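# Sort items into matching labeled bins with two arms

## Task

Place every object inside the bin whose label matches it, and leave any object that matches no label on the table. No object may stick out over a bin's rim, every bin must end up sitting flat on the table, and everything must stay put without the robot holding it.

## Robot and tools

ROBOT. Two five-joint xArm arms with parallel grippers, named left_arm and right_arm. The names are labels, not image sides. Base positions in the scene frame: left_arm at (+0.022, +0.268, 0) m, turned slightly about z; right_arm at (-0.030, -0.304, 0) m, turned a bit more about z. Joint 1 spins the arm about a vertical axis, joints 2-4 bend it within one vertical plane, and joint 5 rolls the gripper. The fingers can therefore only point within the vertical plane that contains the base axis and the hand; they cannot aim sideways out of it. Elbows stop just short of fully straight, and printed hand positions grow less accurate at long reach.

FRAMES. Reported poses use one shared scene frame: origin on the tabletop midway between the arms, +x out over the table, +z up, left_arm on the +y side. Each gripper has its own axes: fingers point along its +z, and they open and close along its y. end_effector_position is the point between the closed finger pads, roughly 2 cm short of the fingertips. When the fingers close, the tips creep about 10 mm further along +z.

execute_actions(actions). actions is a list of up to 15 steps. Each step is a table of up to 15 rows, and each row is one 1/30 s control tick. A step with fewer rows repeats its last row until 15 ticks pass. Every row is a single flat list of 14 numbers in [-1, 1] covering both arms, even when only one arm moves: left_arm dx, dy, dz, rx, ry, rz, opening, then right_arm in the same order. dx to rz are an offset, expressed in that gripper's own axes, from the gripper pose measured when the step began; for the first step of a call, that is the pose in the latest result for this scene. All rows in a step are measured from that same start, not from the previous row. Scale: 1.0 = 0.6 m for dx-dz and 180 degrees for rotation; rx, ry, rz together form one rotation vector. Opening is absolute, not an offset: +1 is fully open (0.084 m) and -1 is closed. An empty list changes nothing and returns state and images.

move(target, speed, blocking). target is one 14-number row laid out as above. Its offsets are counted from the pose in this scene's latest result that shows one. Each gripper travels in a straight line to its target, and both arms finish together. Duration is 0.5 to 10 s; anything longer is cut off at 10 s, short of the goal. Rotations take the shorter way round. speed is the top path speed in m/s, from 0.002 to 0.5 (default 0.25); turning is capped at twice that figure in rad/s. Openings are applied at the start. Paths do not avoid obstacles or the other arm. Hands can lag, drift, or overshoot the speed, especially near full reach. Tilted straight-line paths often end held or off_target. With blocking=false, the result comes back after 0.5 s while motion continues; until a result shows the move has ended, further moves and execute_actions are rejected, so call wait or stop first.

wait(seconds). Accepts 0 to 10 s. Each arm keeps its last command and the result matches execute_actions. It returns early if a running move ends. stop() brakes a running move; a fast arm needs space to slow down, and the fingers keep moving.

zoom_image(camera, region) gives a closer look at part of the latest image. camera is one of cam_head_left, cam_head_right, cam_left_wrist, cam_right_wrist, each 896x504. region is [x0, y0, x1, y1] in pixels from the top-left, at most 504x504. read_manual(section) returns only licence text ("licences"). finished_scene(scene) ends the current scene by its number, after the robot holds its last command; it cannot be undone and reports success.

CONTROLLER. Each tick, the commanded pose is clamped to within 70 mm and 16 degrees of the measured pose, so far targets take several steps and may fall short or end rotated. Joints move at most 3.14 rad/s and need 0.16 s to reach that speed. Always check the reported pose; if a motion is unfinished, send the remainder yourself. Joint ranges (rad): waist -6.283..6.283, shoulder -2.059..2.094, elbow -3.927..0.192, wrist pitch -1.693..3.142, wrist roll -6.283..6.283. To keep an arm where it is, send the offset back to its desired pose in a reply's first call, then zeros, together with the opening it should hold.

RESULT LINES. The state line shows each arm's end_effector_position (m), end_effector_quat_wxyz, and velocities. grip_measured is the actual finger opening on the command scale. "Hand target" is the pose the controller is now driving toward. "pose unreachable" means the clearance check altered or blocked that arm's command. A move line reports the outcome: done, off_target, moving, held (last step blocked), or fault, plus the limits that applied; paced means the target was clipped, held means some steps were blocked. Once blocking clears, the arm can jump ahead faster than speed. If only one arm is named, the other finished normally. Distance to target is given per gripper.

GRASPING. Command an opening well below grip_measured to squeeze; the bigger the gap, the firmer the grip, up to about 24 N per pad for parts up to about 6 cm wide. Echoing grip_measured squeezes lightly, and wide parts may slip. Closing fast can hit hard or bounce the fingers open. Occasionally a held part gets tugged or a loose one gets nudged, so re-check.

AVOID. Do not drop objects, knock anything off the table, tip bins, slam into things, or push hard. Faster contact and aiming further past a surface both increase force. Keep the arms from colliding. Load limits (N m): waist 45, shoulder 45, elbow 27, wrist pitch 18, wrist roll 18, and a held object's weight counts toward them. Reaching a limit causes a torque fault: the arm backs off, freezes for 10 s, and the rest of the call is dropped. Holding loads heats the motors: MOTOR HOT appears from 65 °C, and at 80 °C an OVER-TEMPERATURE FAULT brakes that arm until it cools. Release objects fully inside bins before finishing.

Each tool is called after "Request:" as name(argument=value, ...) on one line, values as JSON.

## Session

Request:
execute_actions(actions=[])

Scene clock: 0.00 s.
left_arm: end_effector_position=(+0.2231, -0.1942, +0.2170) grip_measured=+1.00 end_effector_quat_wxyz=(+0.397, +0.897, -0.037, +0.192) end_effector_velocity=(+0.000, +0.000, +0.000) end_effector_angular_velocity=(-0.000, -0.000, +0.001) | right_arm: end_effector_position=(+0.1687, -0.7177, +0.2519) grip_measured=+1.00 end_effector_quat_wxyz=(+0.397, +0.786, -0.269, +0.390) end_effector_velocity=(+0.000, +0.000, +0.001) end_effector_angular_velocity=(-0.001, -0.001, +0.000)
Joint positions: left_arm=[-1.192 -0.16  -0.412 -0.341 -1.079  0.084] | right_arm=[-1.315 -0.244 -0.189 -0.747 -0.464  0.084]
Joint velocities: left_arm=[ 0.001 -0.     0.    -0.     0.     0.   ] | right_arm=[ 0.001 -0.     0.    -0.001  0.    -0.   ]
Hand target (left_arm): +0.223, -0.194, +0.217; +0.397, +0.897, -0.037, +0.192
Hand target (right_arm): +0.169, -0.718, +0.252; +0.397, +0.786, -0.269, +0.390

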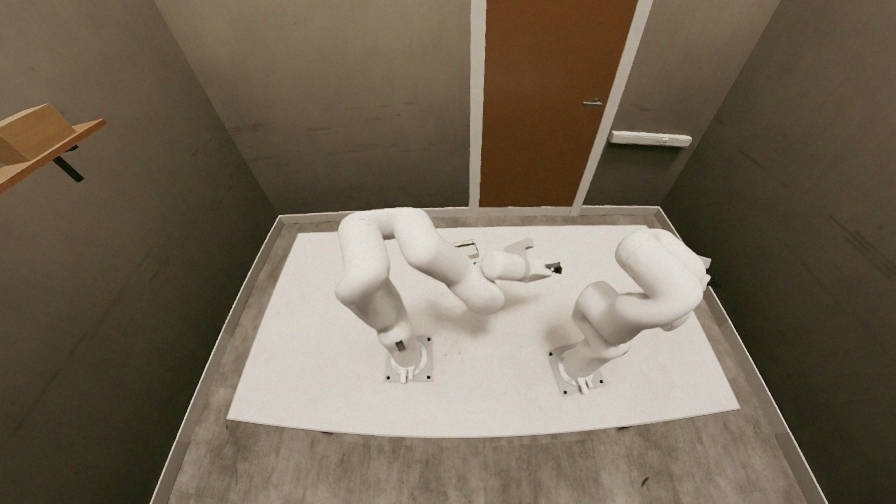

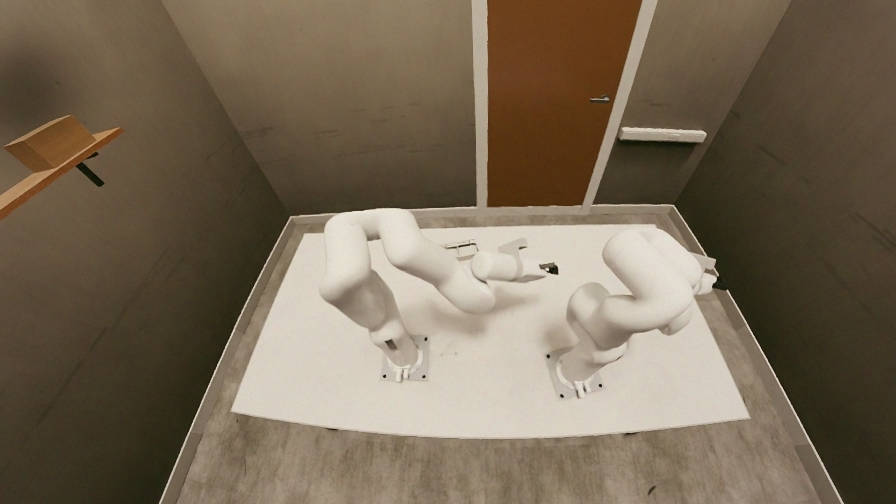

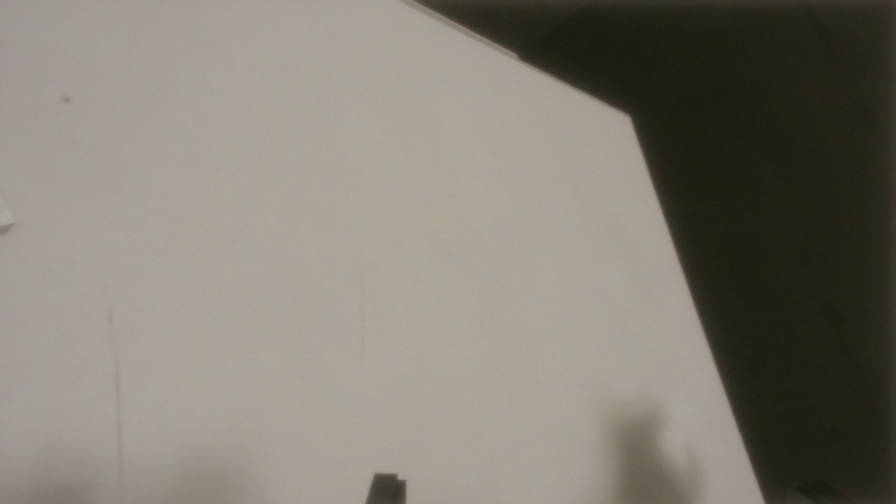

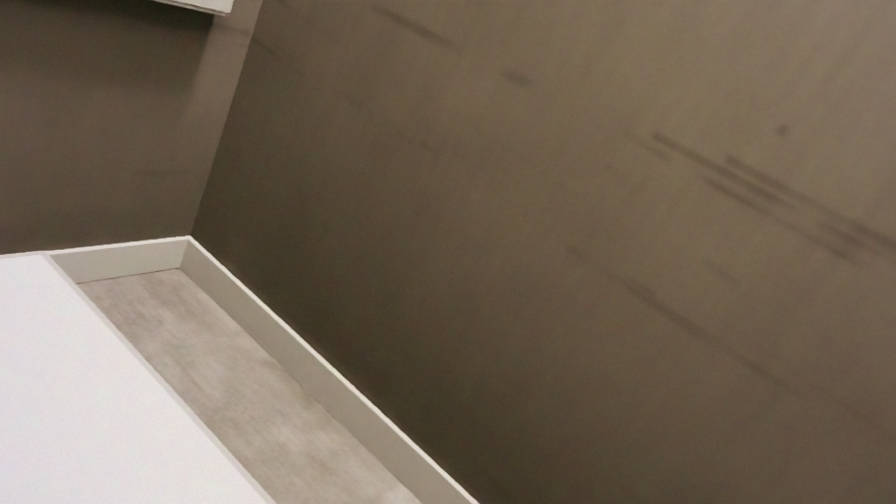

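Request:
move(target=[0.2983,-0.1043,-0.3813,0.262,-0.1266,-0.0244,1,0,0,0,0,0,0,1], speed=0.3)

Scene clock: 9.90 s.
left_arm: end_effector_position=(+0.3298, +0.0298, +0.3799) grip_measured=+1.00 end_effector_quat_wxyz=(+0.000, +1.000, +0.001, +0.001) end_effector_velocity=(+0.001, +0.000, +0.001) end_effector_angular_velocity=(+0.007, +0.009, -0.003) | right_arm: end_effector_position=(+0.1687, -0.7177, +0.2519) grip_measured=+1.00 end_effector_quat_wxyz=(+0.397, +0.786, -0.269, +0.390) end_effector_velocity=(+0.000, +0.000, +0.000) end_effector_angular_velocity=(+0.000, +0.001, +0.001)
Joint positions: left_arm=[-0.69  -0.291 -1.276  1.566 -0.66   0.084] | right_arm=[-1.315 -0.244 -0.189 -0.747 -0.464  0.084]
Joint velocities: left_arm=[ 0.001  0.013 -0.018  0.017  0.004  0.   ] | right_arm=[ 0.    -0.001  0.     0.001 -0.001  0.   ]
Hand target (left_arm): +0.330, +0.030, +0.380; +0.000, +1.000, +0.001, +0.000
Hand target (right_arm): +0.169, -0.718, +0.252; +0.397, +0.786, -0.269, +0.390
Off the commanded pose (left_arm): 0.000 m, 0 deg.
Off the commanded pose (right_arm): 0.000 m, 0 deg.
move: done

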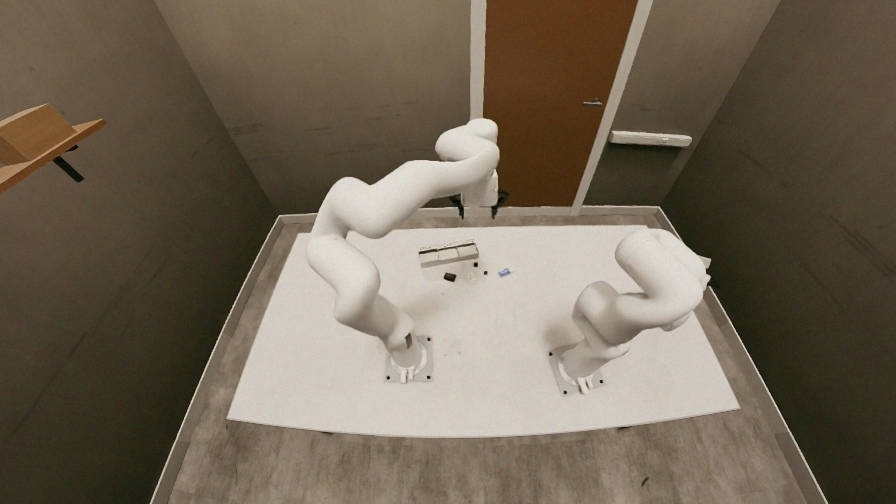

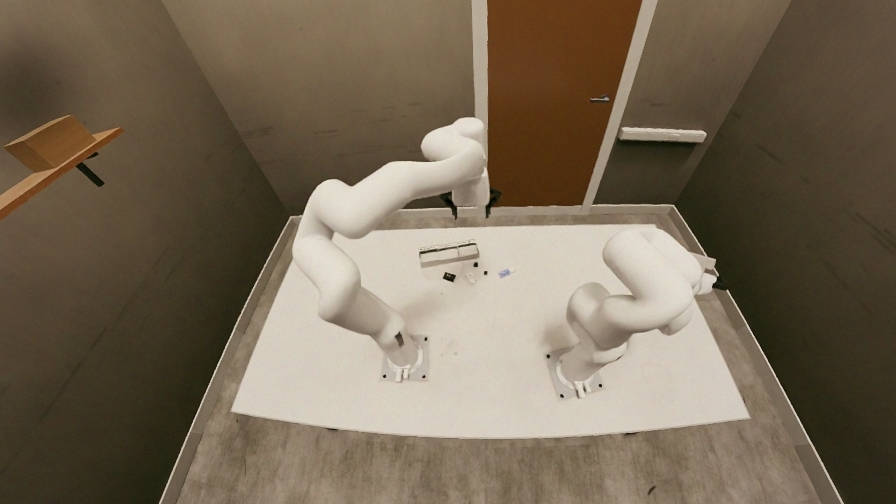

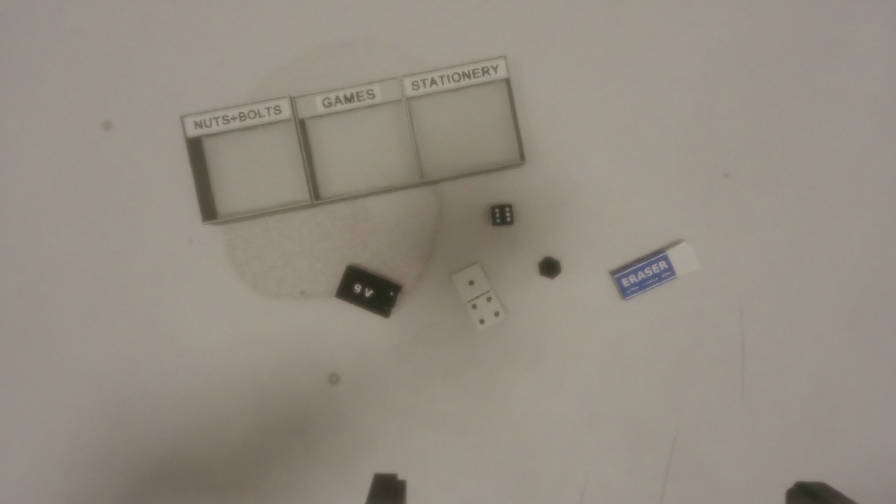

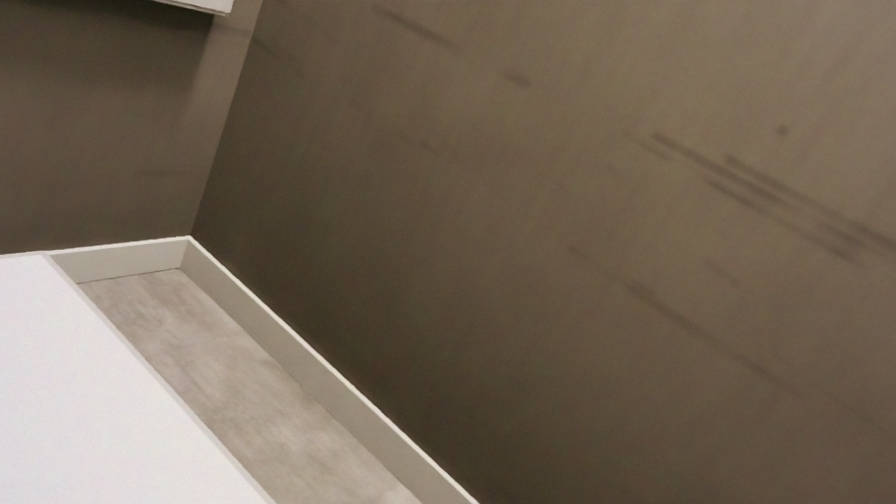

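Request:
move(target=[0.136,0.0197,0.4667,0,0,-0.01,-0.2,0,0,0,0,0,0,1], speed=0.3)

Scene clock: 22.97 s.
left_arm: end_effector_position=(+0.4116, +0.0178, +0.1004) grip_measured=-0.21 end_effector_quat_wxyz=(+0.001, +1.000, +0.016, +0.001) end_effector_velocity=(+0.000, -0.001, -0.002) end_effector_angular_velocity=(+0.001, +0.002, -0.002) | right_arm: end_effector_position=(+0.1687, -0.7177, +0.2519) grip_measured=+1.00 end_effector_quat_wxyz=(+0.397, +0.786, -0.269, +0.390) end_effector_velocity=(-0.000, +0.000, -0.000) end_effector_angular_velocity=(+0.001, +0.000, -0.000)
Joint positions: left_arm=[-0.602  0.133 -0.909  0.774 -0.603  0.035] | right_arm=[-1.315 -0.244 -0.189 -0.747 -0.464  0.084]
Joint velocities: left_arm=[-0.001  0.007 -0.003 -0.002  0.    -0.   ] | right_arm=[-0.  0.  0.  0.  0.  0.]
Hand target (left_arm): +0.412, +0.018, +0.100; +0.000, +1.000, +0.016, +0.001
Hand target (right_arm): +0.169, -0.718, +0.252; +0.397, +0.786, -0.269, +0.390
Off the commanded pose (left_arm): 0.000 m, 0 deg.
Off the commanded pose (right_arm): 0.000 m, 0 deg.
move: done

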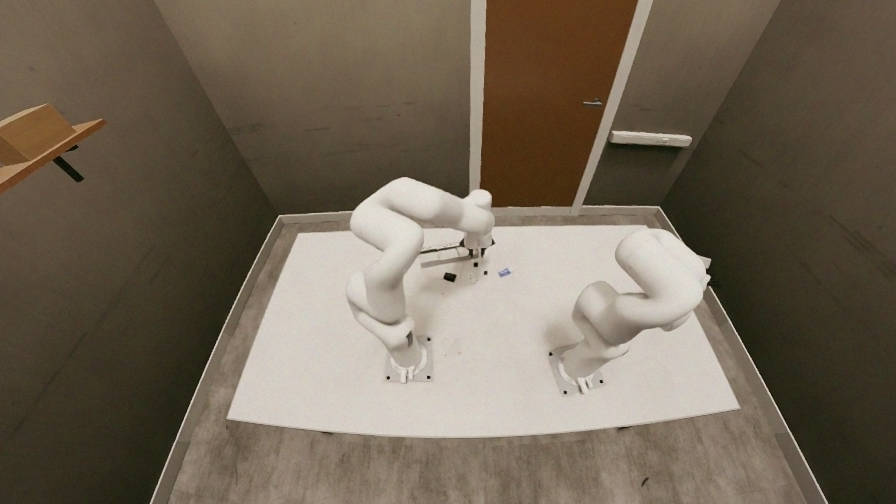

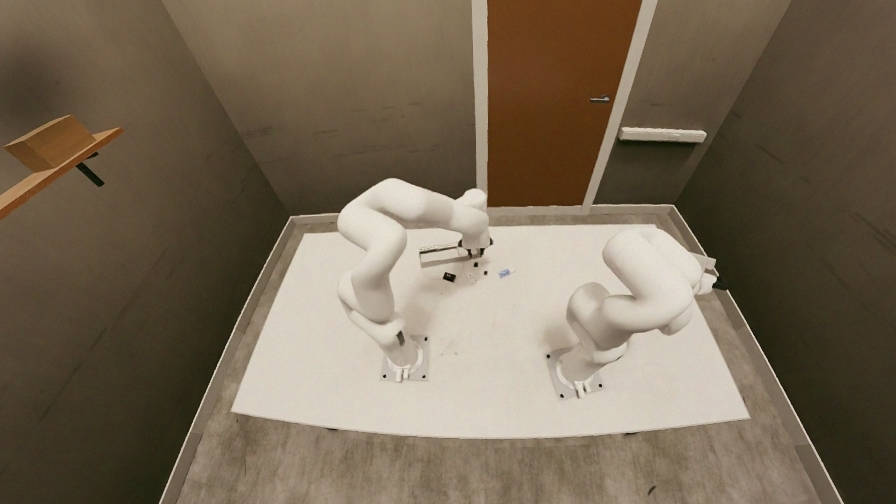

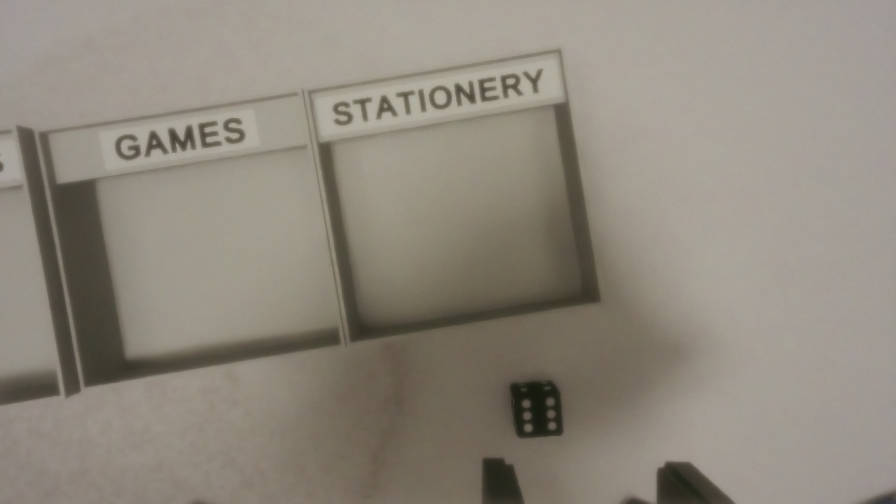

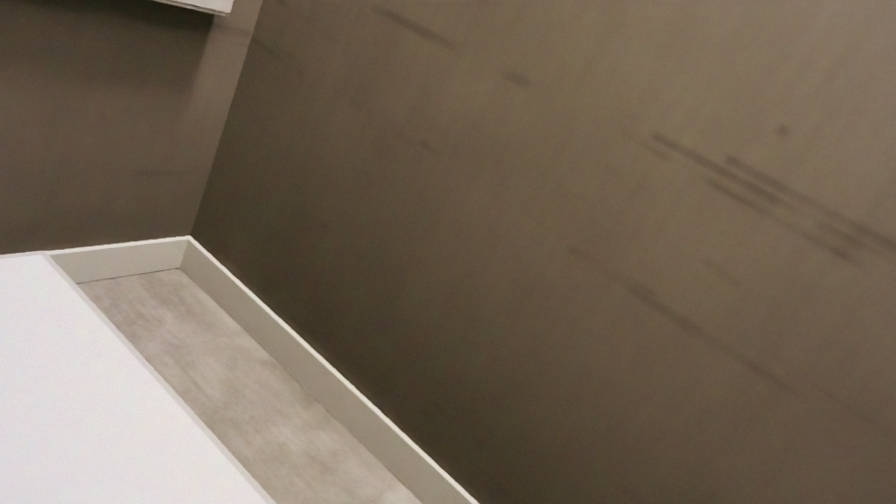

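Request:
move(target=[0.0025,-0.002,0.124,0,0,-0.025,-0.2,0,0,0,0,0,0,1], speed=0.12)

Request:
execute_actions(actions=[[[0,0,0,0,0,0,-0.25,0,0,0,0,0,0,1],[0,0,0,0,0,0,-0.3,0,0,0,0,0,0,1],[0,0,0,0,0,0,-0.35,0,0,0,0,0,0,1],[0,0,0,0,0,0,-0.4,0,0,0,0,0,0,1],[0,0,0,0,0,0,-0.45,0,0,0,0,0,0,1],[0,0,0,0,0,0,-0.5,0,0,0,0,0,0,1],[0,0,0,0,0,0,-0.55,0,0,0,0,0,0,1],[0,0,0,0,0,0,-0.6,0,0,0,0,0,0,1],[0,0,0,0,0,0,-0.65,0,0,0,0,0,0,1],[0,0,0,0,0,0,-0.7,0,0,0,0,0,0,1],[0,0,0,0,0,0,-0.75,0,0,0,0,0,0,1],[0,0,0,0,0,0,-0.8,0,0,0,0,0,0,1],[0,0,0,0,0,0,-0.85,0,0,0,0,0,0,1]]])

Request:
move(target=[0,0,-0.09,0,0,0,-0.9,0,0,0,0,0,0,1], speed=0.2)

Scene clock: 38.57 s.
left_arm: end_effector_position=(+0.4132, +0.0189, +0.0265) grip_measured=-0.21 end_effector_quat_wxyz=(+0.001, +0.998, +0.055, +0.001) end_effector_velocity=(-0.000, +0.000, -0.003) end_effector_angular_velocity=(+0.001, +0.002, +0.002) | right_arm: end_effector_position=(+0.1687, -0.7177, +0.2519) grip_measured=+1.00 end_effector_quat_wxyz=(+0.397, +0.786, -0.269, +0.390) end_effector_velocity=(+0.001, +0.000, +0.000) end_effector_angular_velocity=(-0.001, -0.001, +0.001)
Joint positions: left_arm=[-0.598  0.3   -0.875  0.573 -0.678  0.035] | right_arm=[-1.315 -0.244 -0.189 -0.747 -0.464  0.084]
Joint velocities: left_arm=[ 0.001  0.008 -0.001 -0.005 -0.001  0.   ] | right_arm=[ 0.001 -0.001  0.    -0.001  0.    -0.   ]
Hand target (left_arm): +0.413, +0.019, +0.026; +0.001, +0.998, +0.055, +0.001
Hand target (right_arm): +0.169, -0.718, +0.252; +0.397, +0.786, -0.269, +0.390
Off the commanded pose (left_arm): 0.001 m, 0 deg.
Off the commanded pose (right_arm): 0.000 m, 0 deg.
move: done

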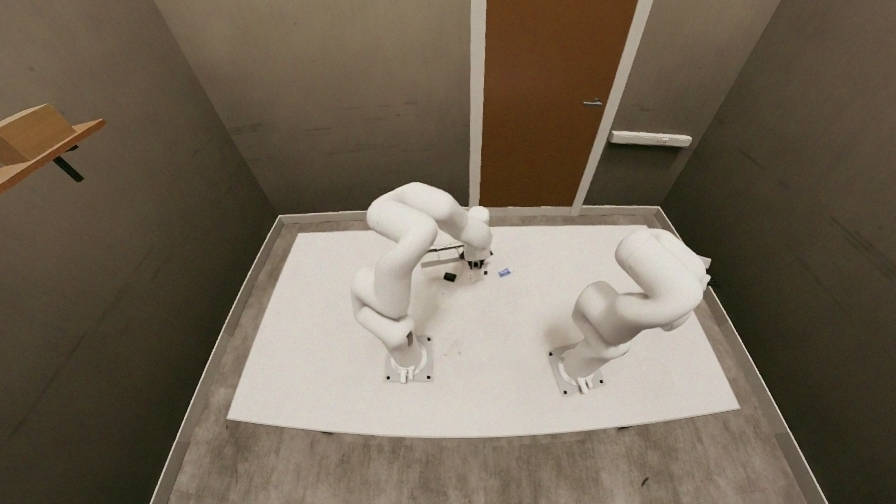

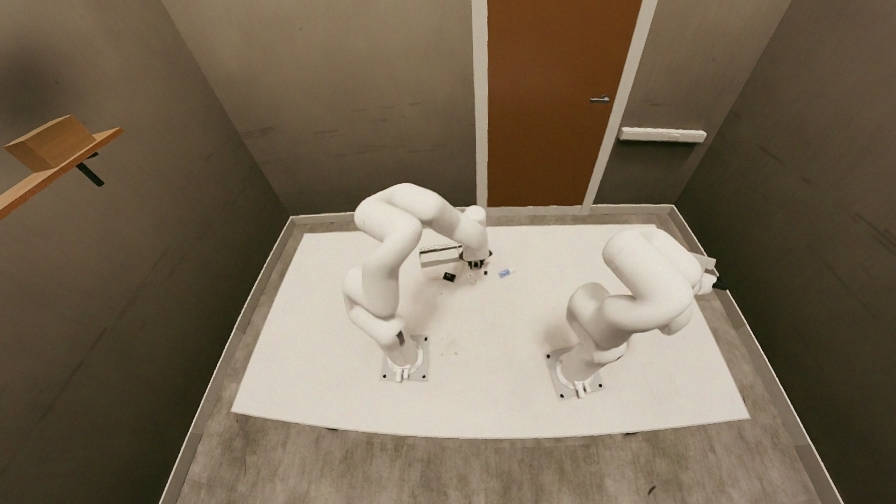

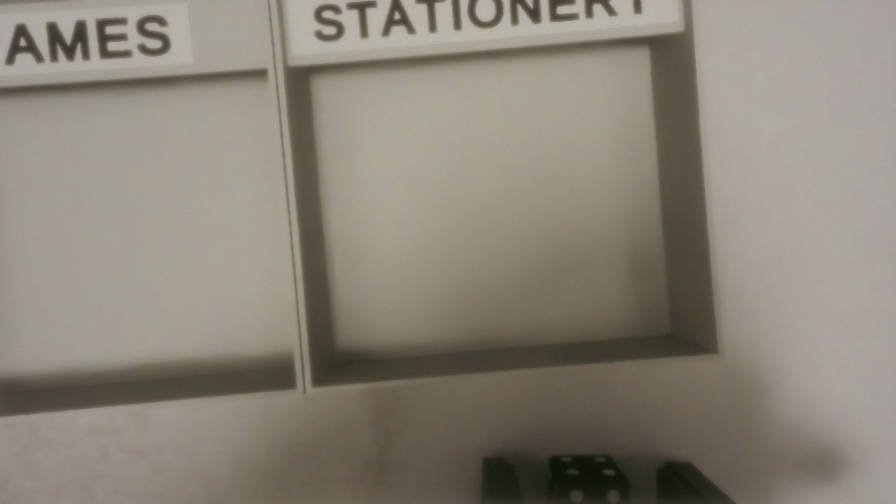

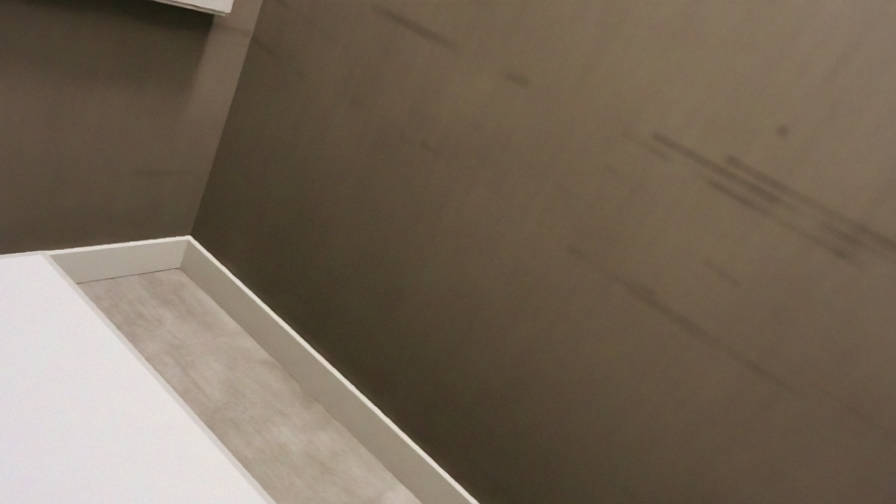

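Scene clock: 39.07 s.
left_arm: end_effector_position=(+0.4133, +0.0189, +0.0266) grip_measured=-0.66 end_effector_quat_wxyz=(+0.001, +0.998, +0.055, +0.001) end_effector_velocity=(-0.000, -0.001, +0.000) end_effector_angular_velocity=(-0.000, -0.000, -0.001) | right_arm: end_effector_position=(+0.1687, -0.7177, +0.2519) grip_measured=+1.00 end_effector_quat_wxyz=(+0.397, +0.786, -0.269, +0.390) end_effector_velocity=(+0.000, +0.000, +0.000) end_effector_angular_velocity=(-0.001, +0.000, +0.001)
Joint positions: left_arm=[-0.598  0.3   -0.875  0.573 -0.678  0.015] | right_arm=[-1.315 -0.244 -0.189 -0.747 -0.464  0.084]
Joint velocities: left_arm=[-0.001 -0.    -0.     0.    -0.     0.   ] | right_arm=[ 0.     0.     0.    -0.001 -0.001 -0.   ]
Hand target (left_arm): +0.413, +0.019, +0.027; +0.001, +0.998, +0.055, +0.001
Hand target (right_arm): +0.169, -0.718, +0.252; +0.397, +0.786, -0.269, +0.390
Off the commanded pose (left_arm): 0.000 m, 0 deg.
Off the commanded pose (right_arm): 0.000 m, 0 deg.

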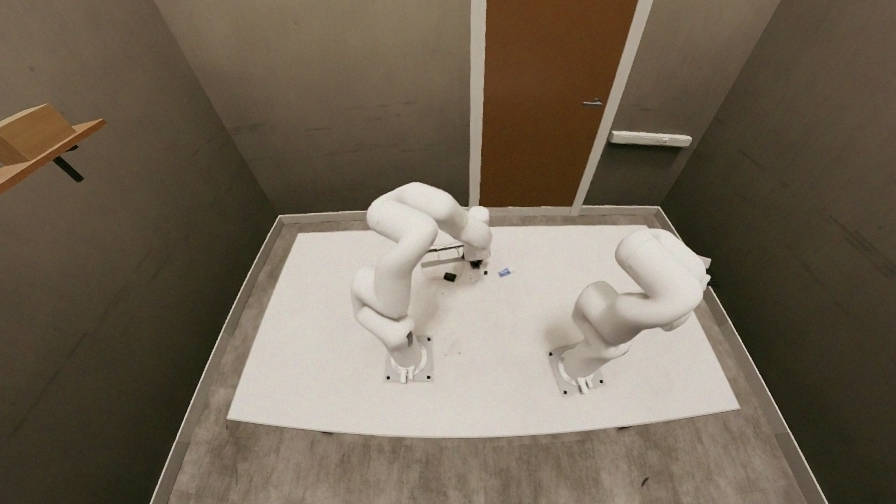

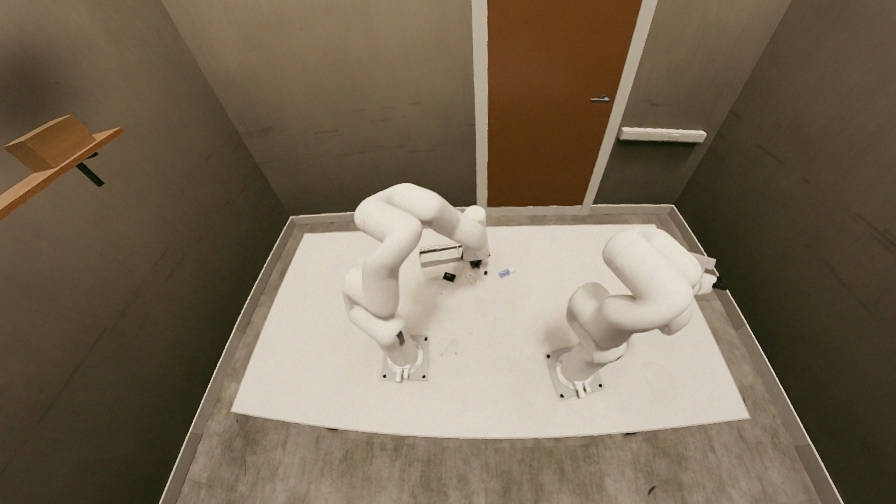

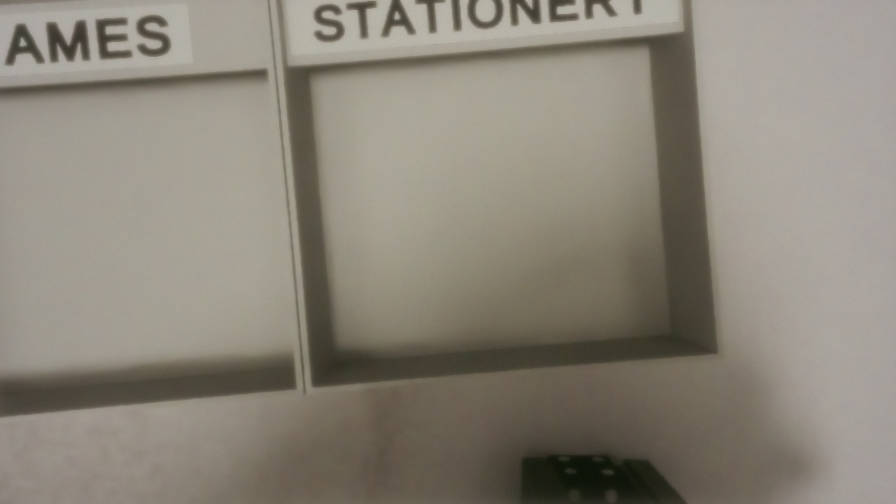

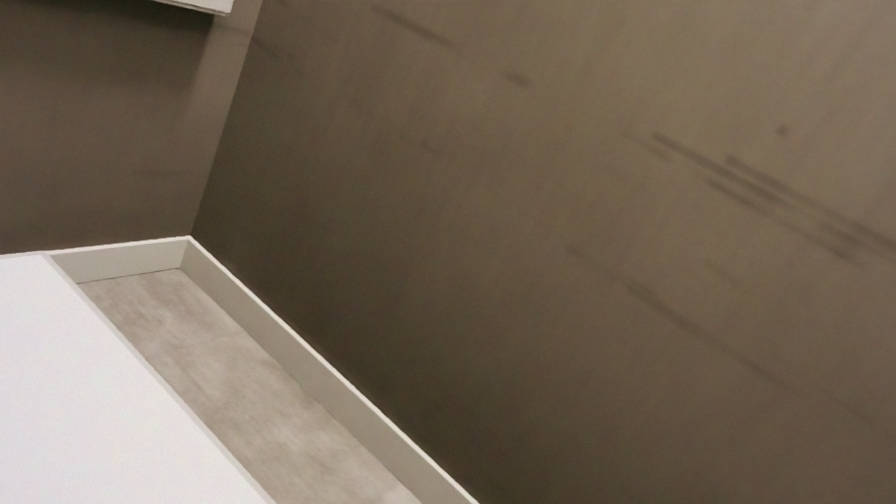

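Scene clock: 40.00 s.
left_arm: end_effector_position=(+0.4130, +0.0191, +0.0800) grip_measured=-0.66 end_effector_quat_wxyz=(+0.001, +0.998, +0.055, +0.001) end_effector_velocity=(+0.001, -0.000, +0.004) end_effector_angular_velocity=(-0.001, -0.002, +0.000) | right_arm: end_effector_position=(+0.1687, -0.7177, +0.2519) grip_measured=+1.00 end_effector_quat_wxyz=(+0.397, +0.786, -0.269, +0.390) end_effector_velocity=(-0.000, -0.000, -0.000) end_effector_angular_velocity=(+0.000, +0.000, -0.001)
Joint positions: left_arm=[-0.598  0.176 -0.895  0.718 -0.678  0.015] | right_arm=[-1.315 -0.244 -0.189 -0.747 -0.464  0.084]
Joint velocities: left_arm=[ 0.    -0.007 -0.003  0.008  0.     0.   ] | right_arm=[-0.001  0.    -0.     0.    -0.     0.   ]
Hand target (left_arm): +0.413, +0.019, +0.081; +0.001, +0.998, +0.055, +0.001
Hand target (right_arm): +0.169, -0.718, +0.252; +0.397, +0.786, -0.269, +0.390
Off the commanded pose (left_arm): 0.001 m, 0 deg.
Off the commanded pose (right_arm): 0.000 m, 0 deg.
move: done

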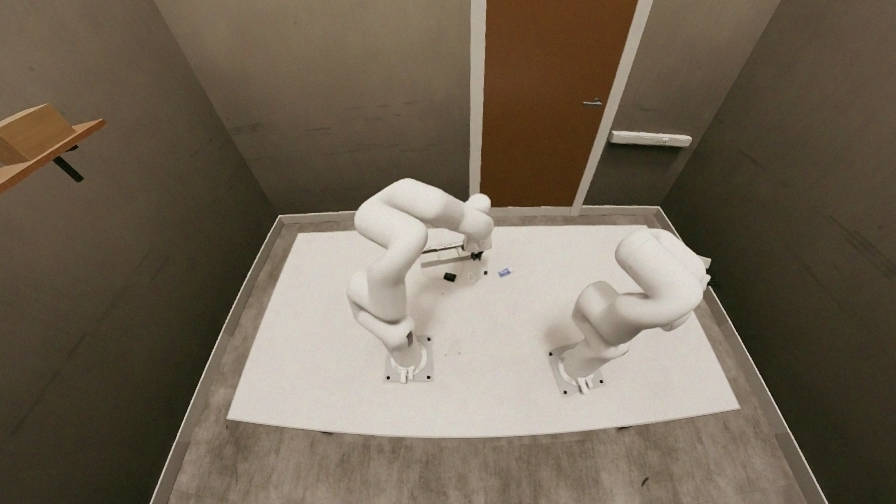

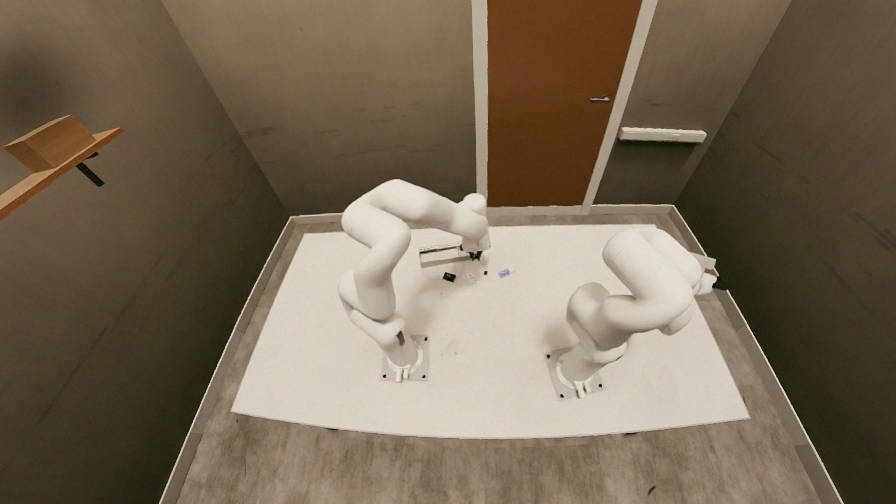

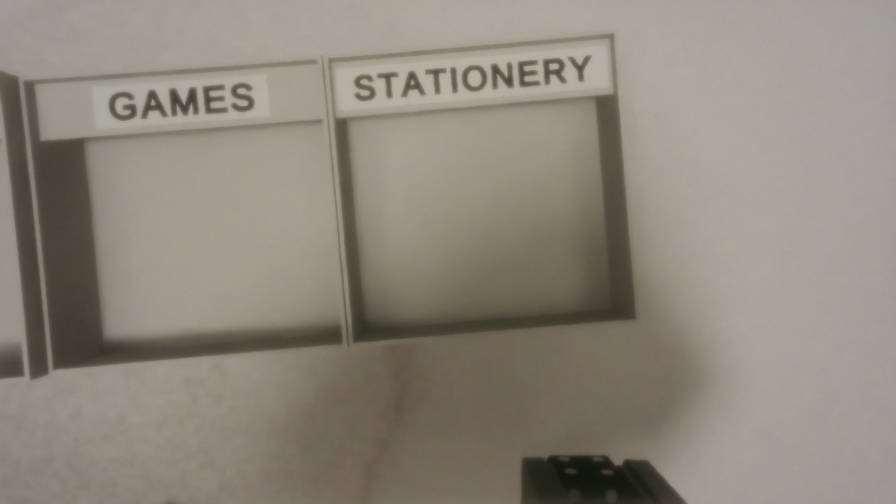

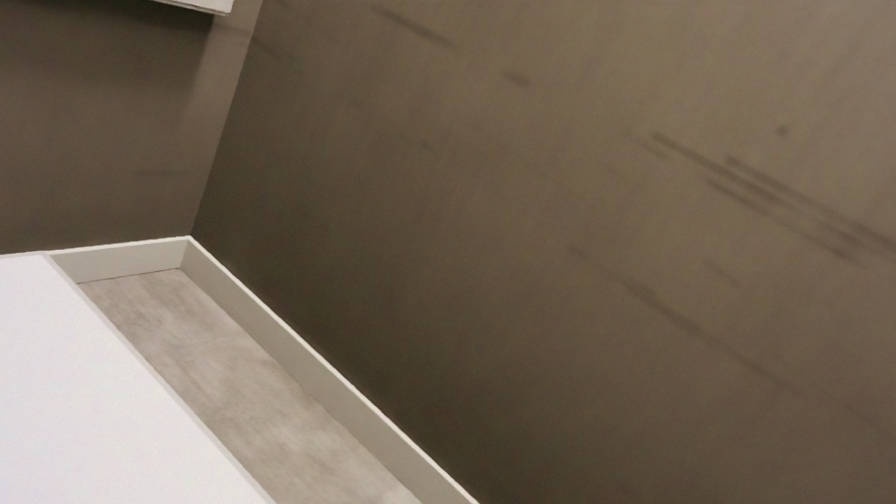

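Request:
execute_actions(actions=[])

Scene clock: 65.03 s.
left_arm: end_effector_position=(+0.4132, +0.0190, +0.0805) grip_measured=-0.66 end_effector_quat_wxyz=(+0.001, +0.998, +0.055, +0.001) end_effector_velocity=(+0.000, +0.000, +0.000) end_effector_angular_velocity=(-0.001, -0.001, +0.001) | right_arm: end_effector_position=(+0.1687, -0.7177, +0.2519) grip_measured=+1.00 end_effector_quat_wxyz=(+0.397, +0.786, -0.269, +0.390) end_effector_velocity=(-0.001, -0.000, -0.000) end_effector_angular_velocity=(+0.000, +0.000, -0.001)
Joint positions: left_arm=[-0.598  0.175 -0.896  0.719 -0.678  0.015] | right_arm=[-1.315 -0.244 -0.189 -0.747 -0.464  0.084]
Joint velocities: left_arm=[ 0.001 -0.001  0.    -0.    -0.     0.   ] | right_arm=[-0.001 -0.    -0.     0.    -0.     0.   ]
Hand target (left_arm): +0.413, +0.019, +0.081; +0.001, +0.998, +0.055, +0.001
Hand target (right_arm): +0.169, -0.718, +0.252; +0.397, +0.786, -0.269, +0.390
Off the commanded pose (left_arm): 0.000 m, 0 deg.
Off the commanded pose (right_arm): 0.000 m, 0 deg.

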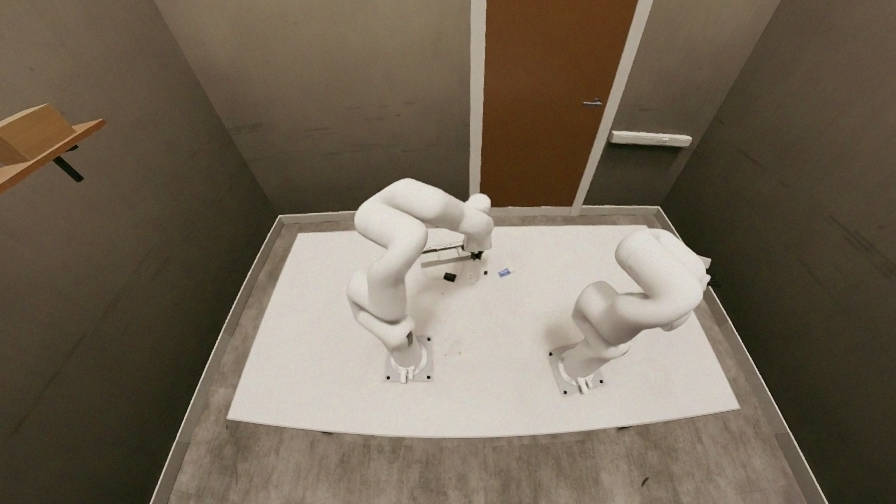

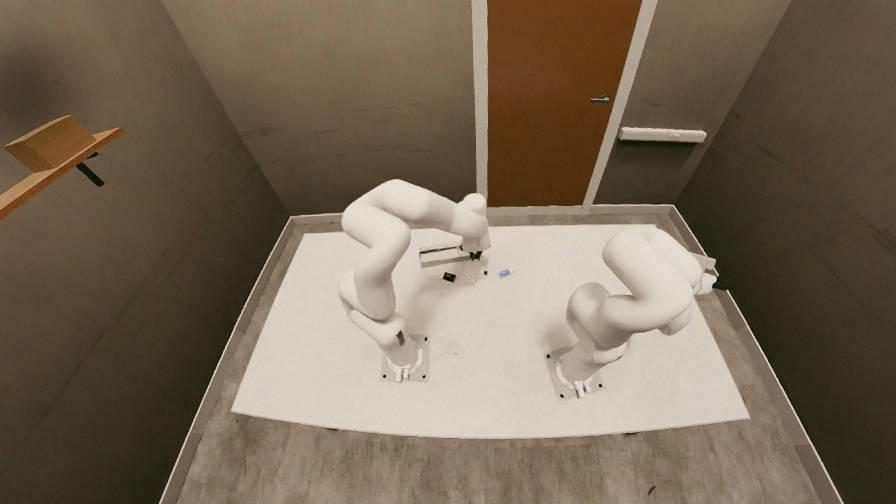

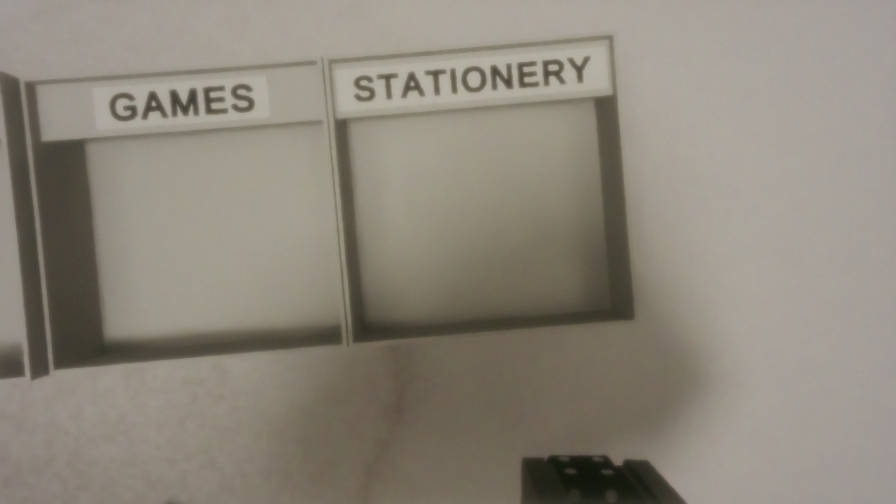

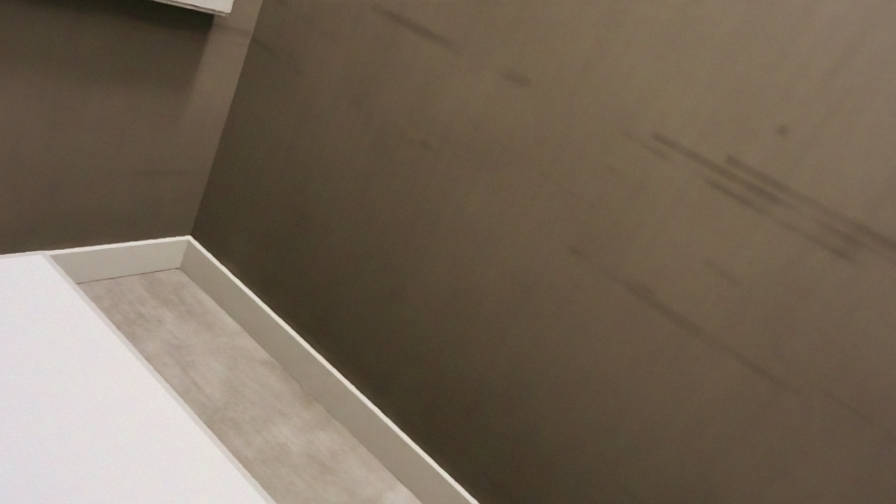

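Request:
move(target=[0.1135,-0.1394,0,0,0,0.471,-0.9,0,0,0,0,0,0,1], speed=0.3)

Scene clock: 72.47 s.
left_arm: end_effector_position=(+0.4716, +0.1094, +0.0805) grip_measured=-0.66 end_effector_quat_wxyz=(-0.000, +0.775, -0.632, +0.001) end_effector_velocity=(+0.000, +0.001, -0.000) end_effector_angular_velocity=(+0.000, +0.000, -0.012) | right_arm: end_effector_position=(+0.1687, -0.7177, +0.2519) grip_measured=+1.00 end_effector_quat_wxyz=(+0.397, +0.786, -0.269, +0.390) end_effector_velocity=(+0.000, +0.000, -0.001) end_effector_angular_velocity=(+0.002, +0.000, +0.000)
Joint positions: left_arm=[-0.37   0.212 -0.948  0.733  1.029  0.015] | right_arm=[-1.315 -0.244 -0.189 -0.747 -0.464  0.084]
Joint velocities: left_arm=[ 0.002  0.001 -0.001  0.001  0.014 -0.   ] | right_arm=[ 0.     0.     0.     0.001  0.001 -0.   ]
Hand target (left_arm): +0.472, +0.110, +0.081; -0.000, +0.775, -0.632, +0.001
Hand target (right_arm): +0.169, -0.718, +0.252; +0.397, +0.786, -0.269, +0.390
Off the commanded pose (left_arm): 0.000 m, 0 deg.
Off the commanded pose (right_arm): 0.000 m, 0 deg.
move: done

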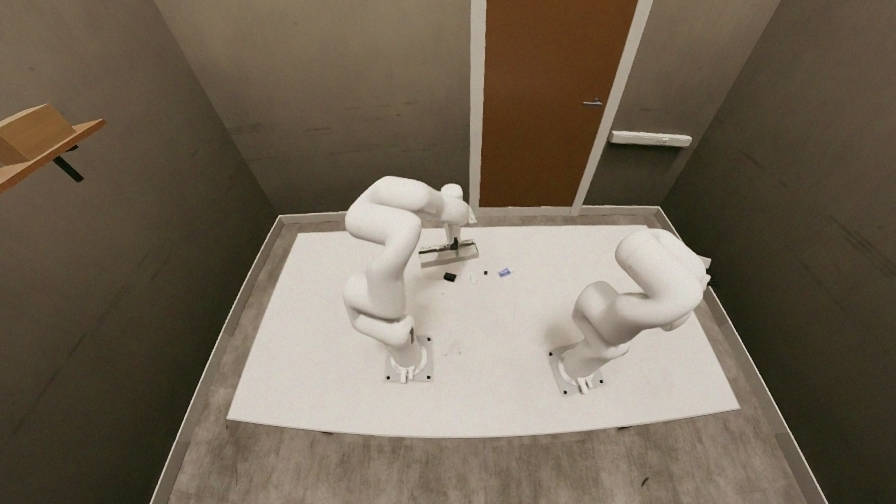

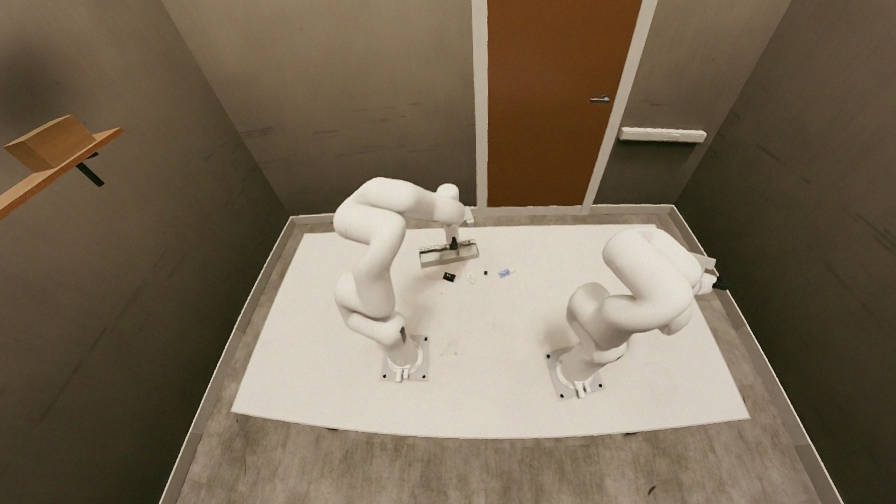

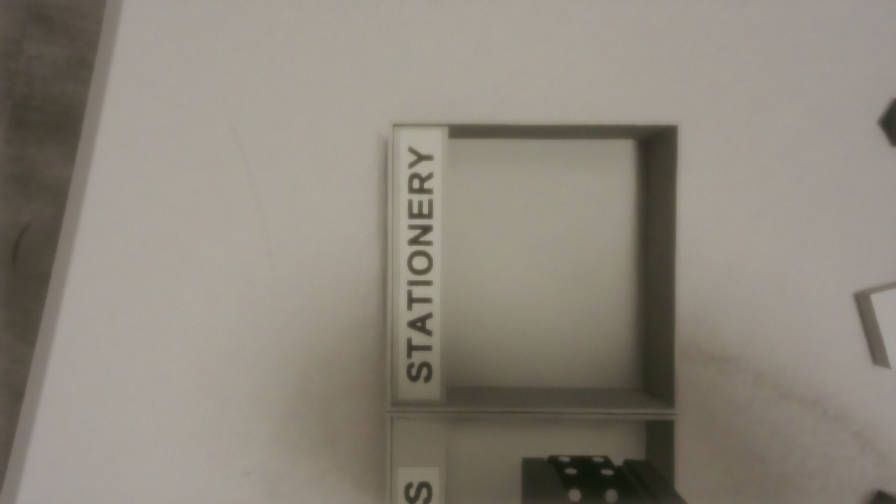

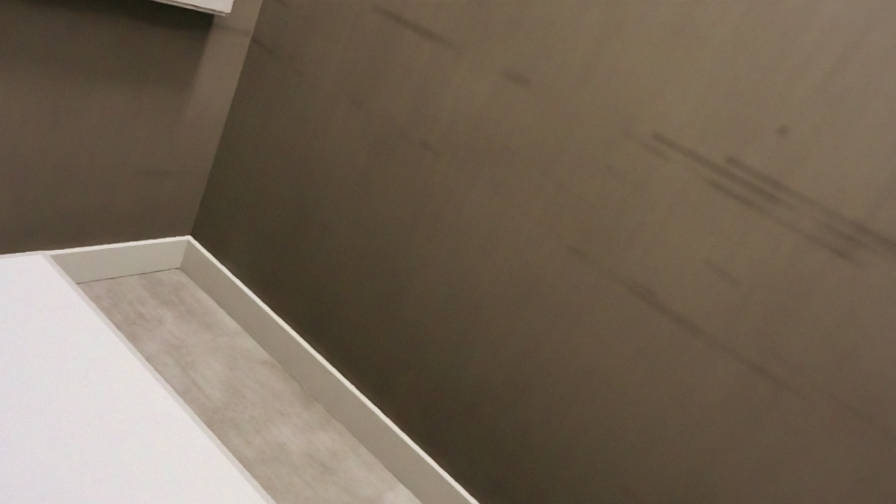

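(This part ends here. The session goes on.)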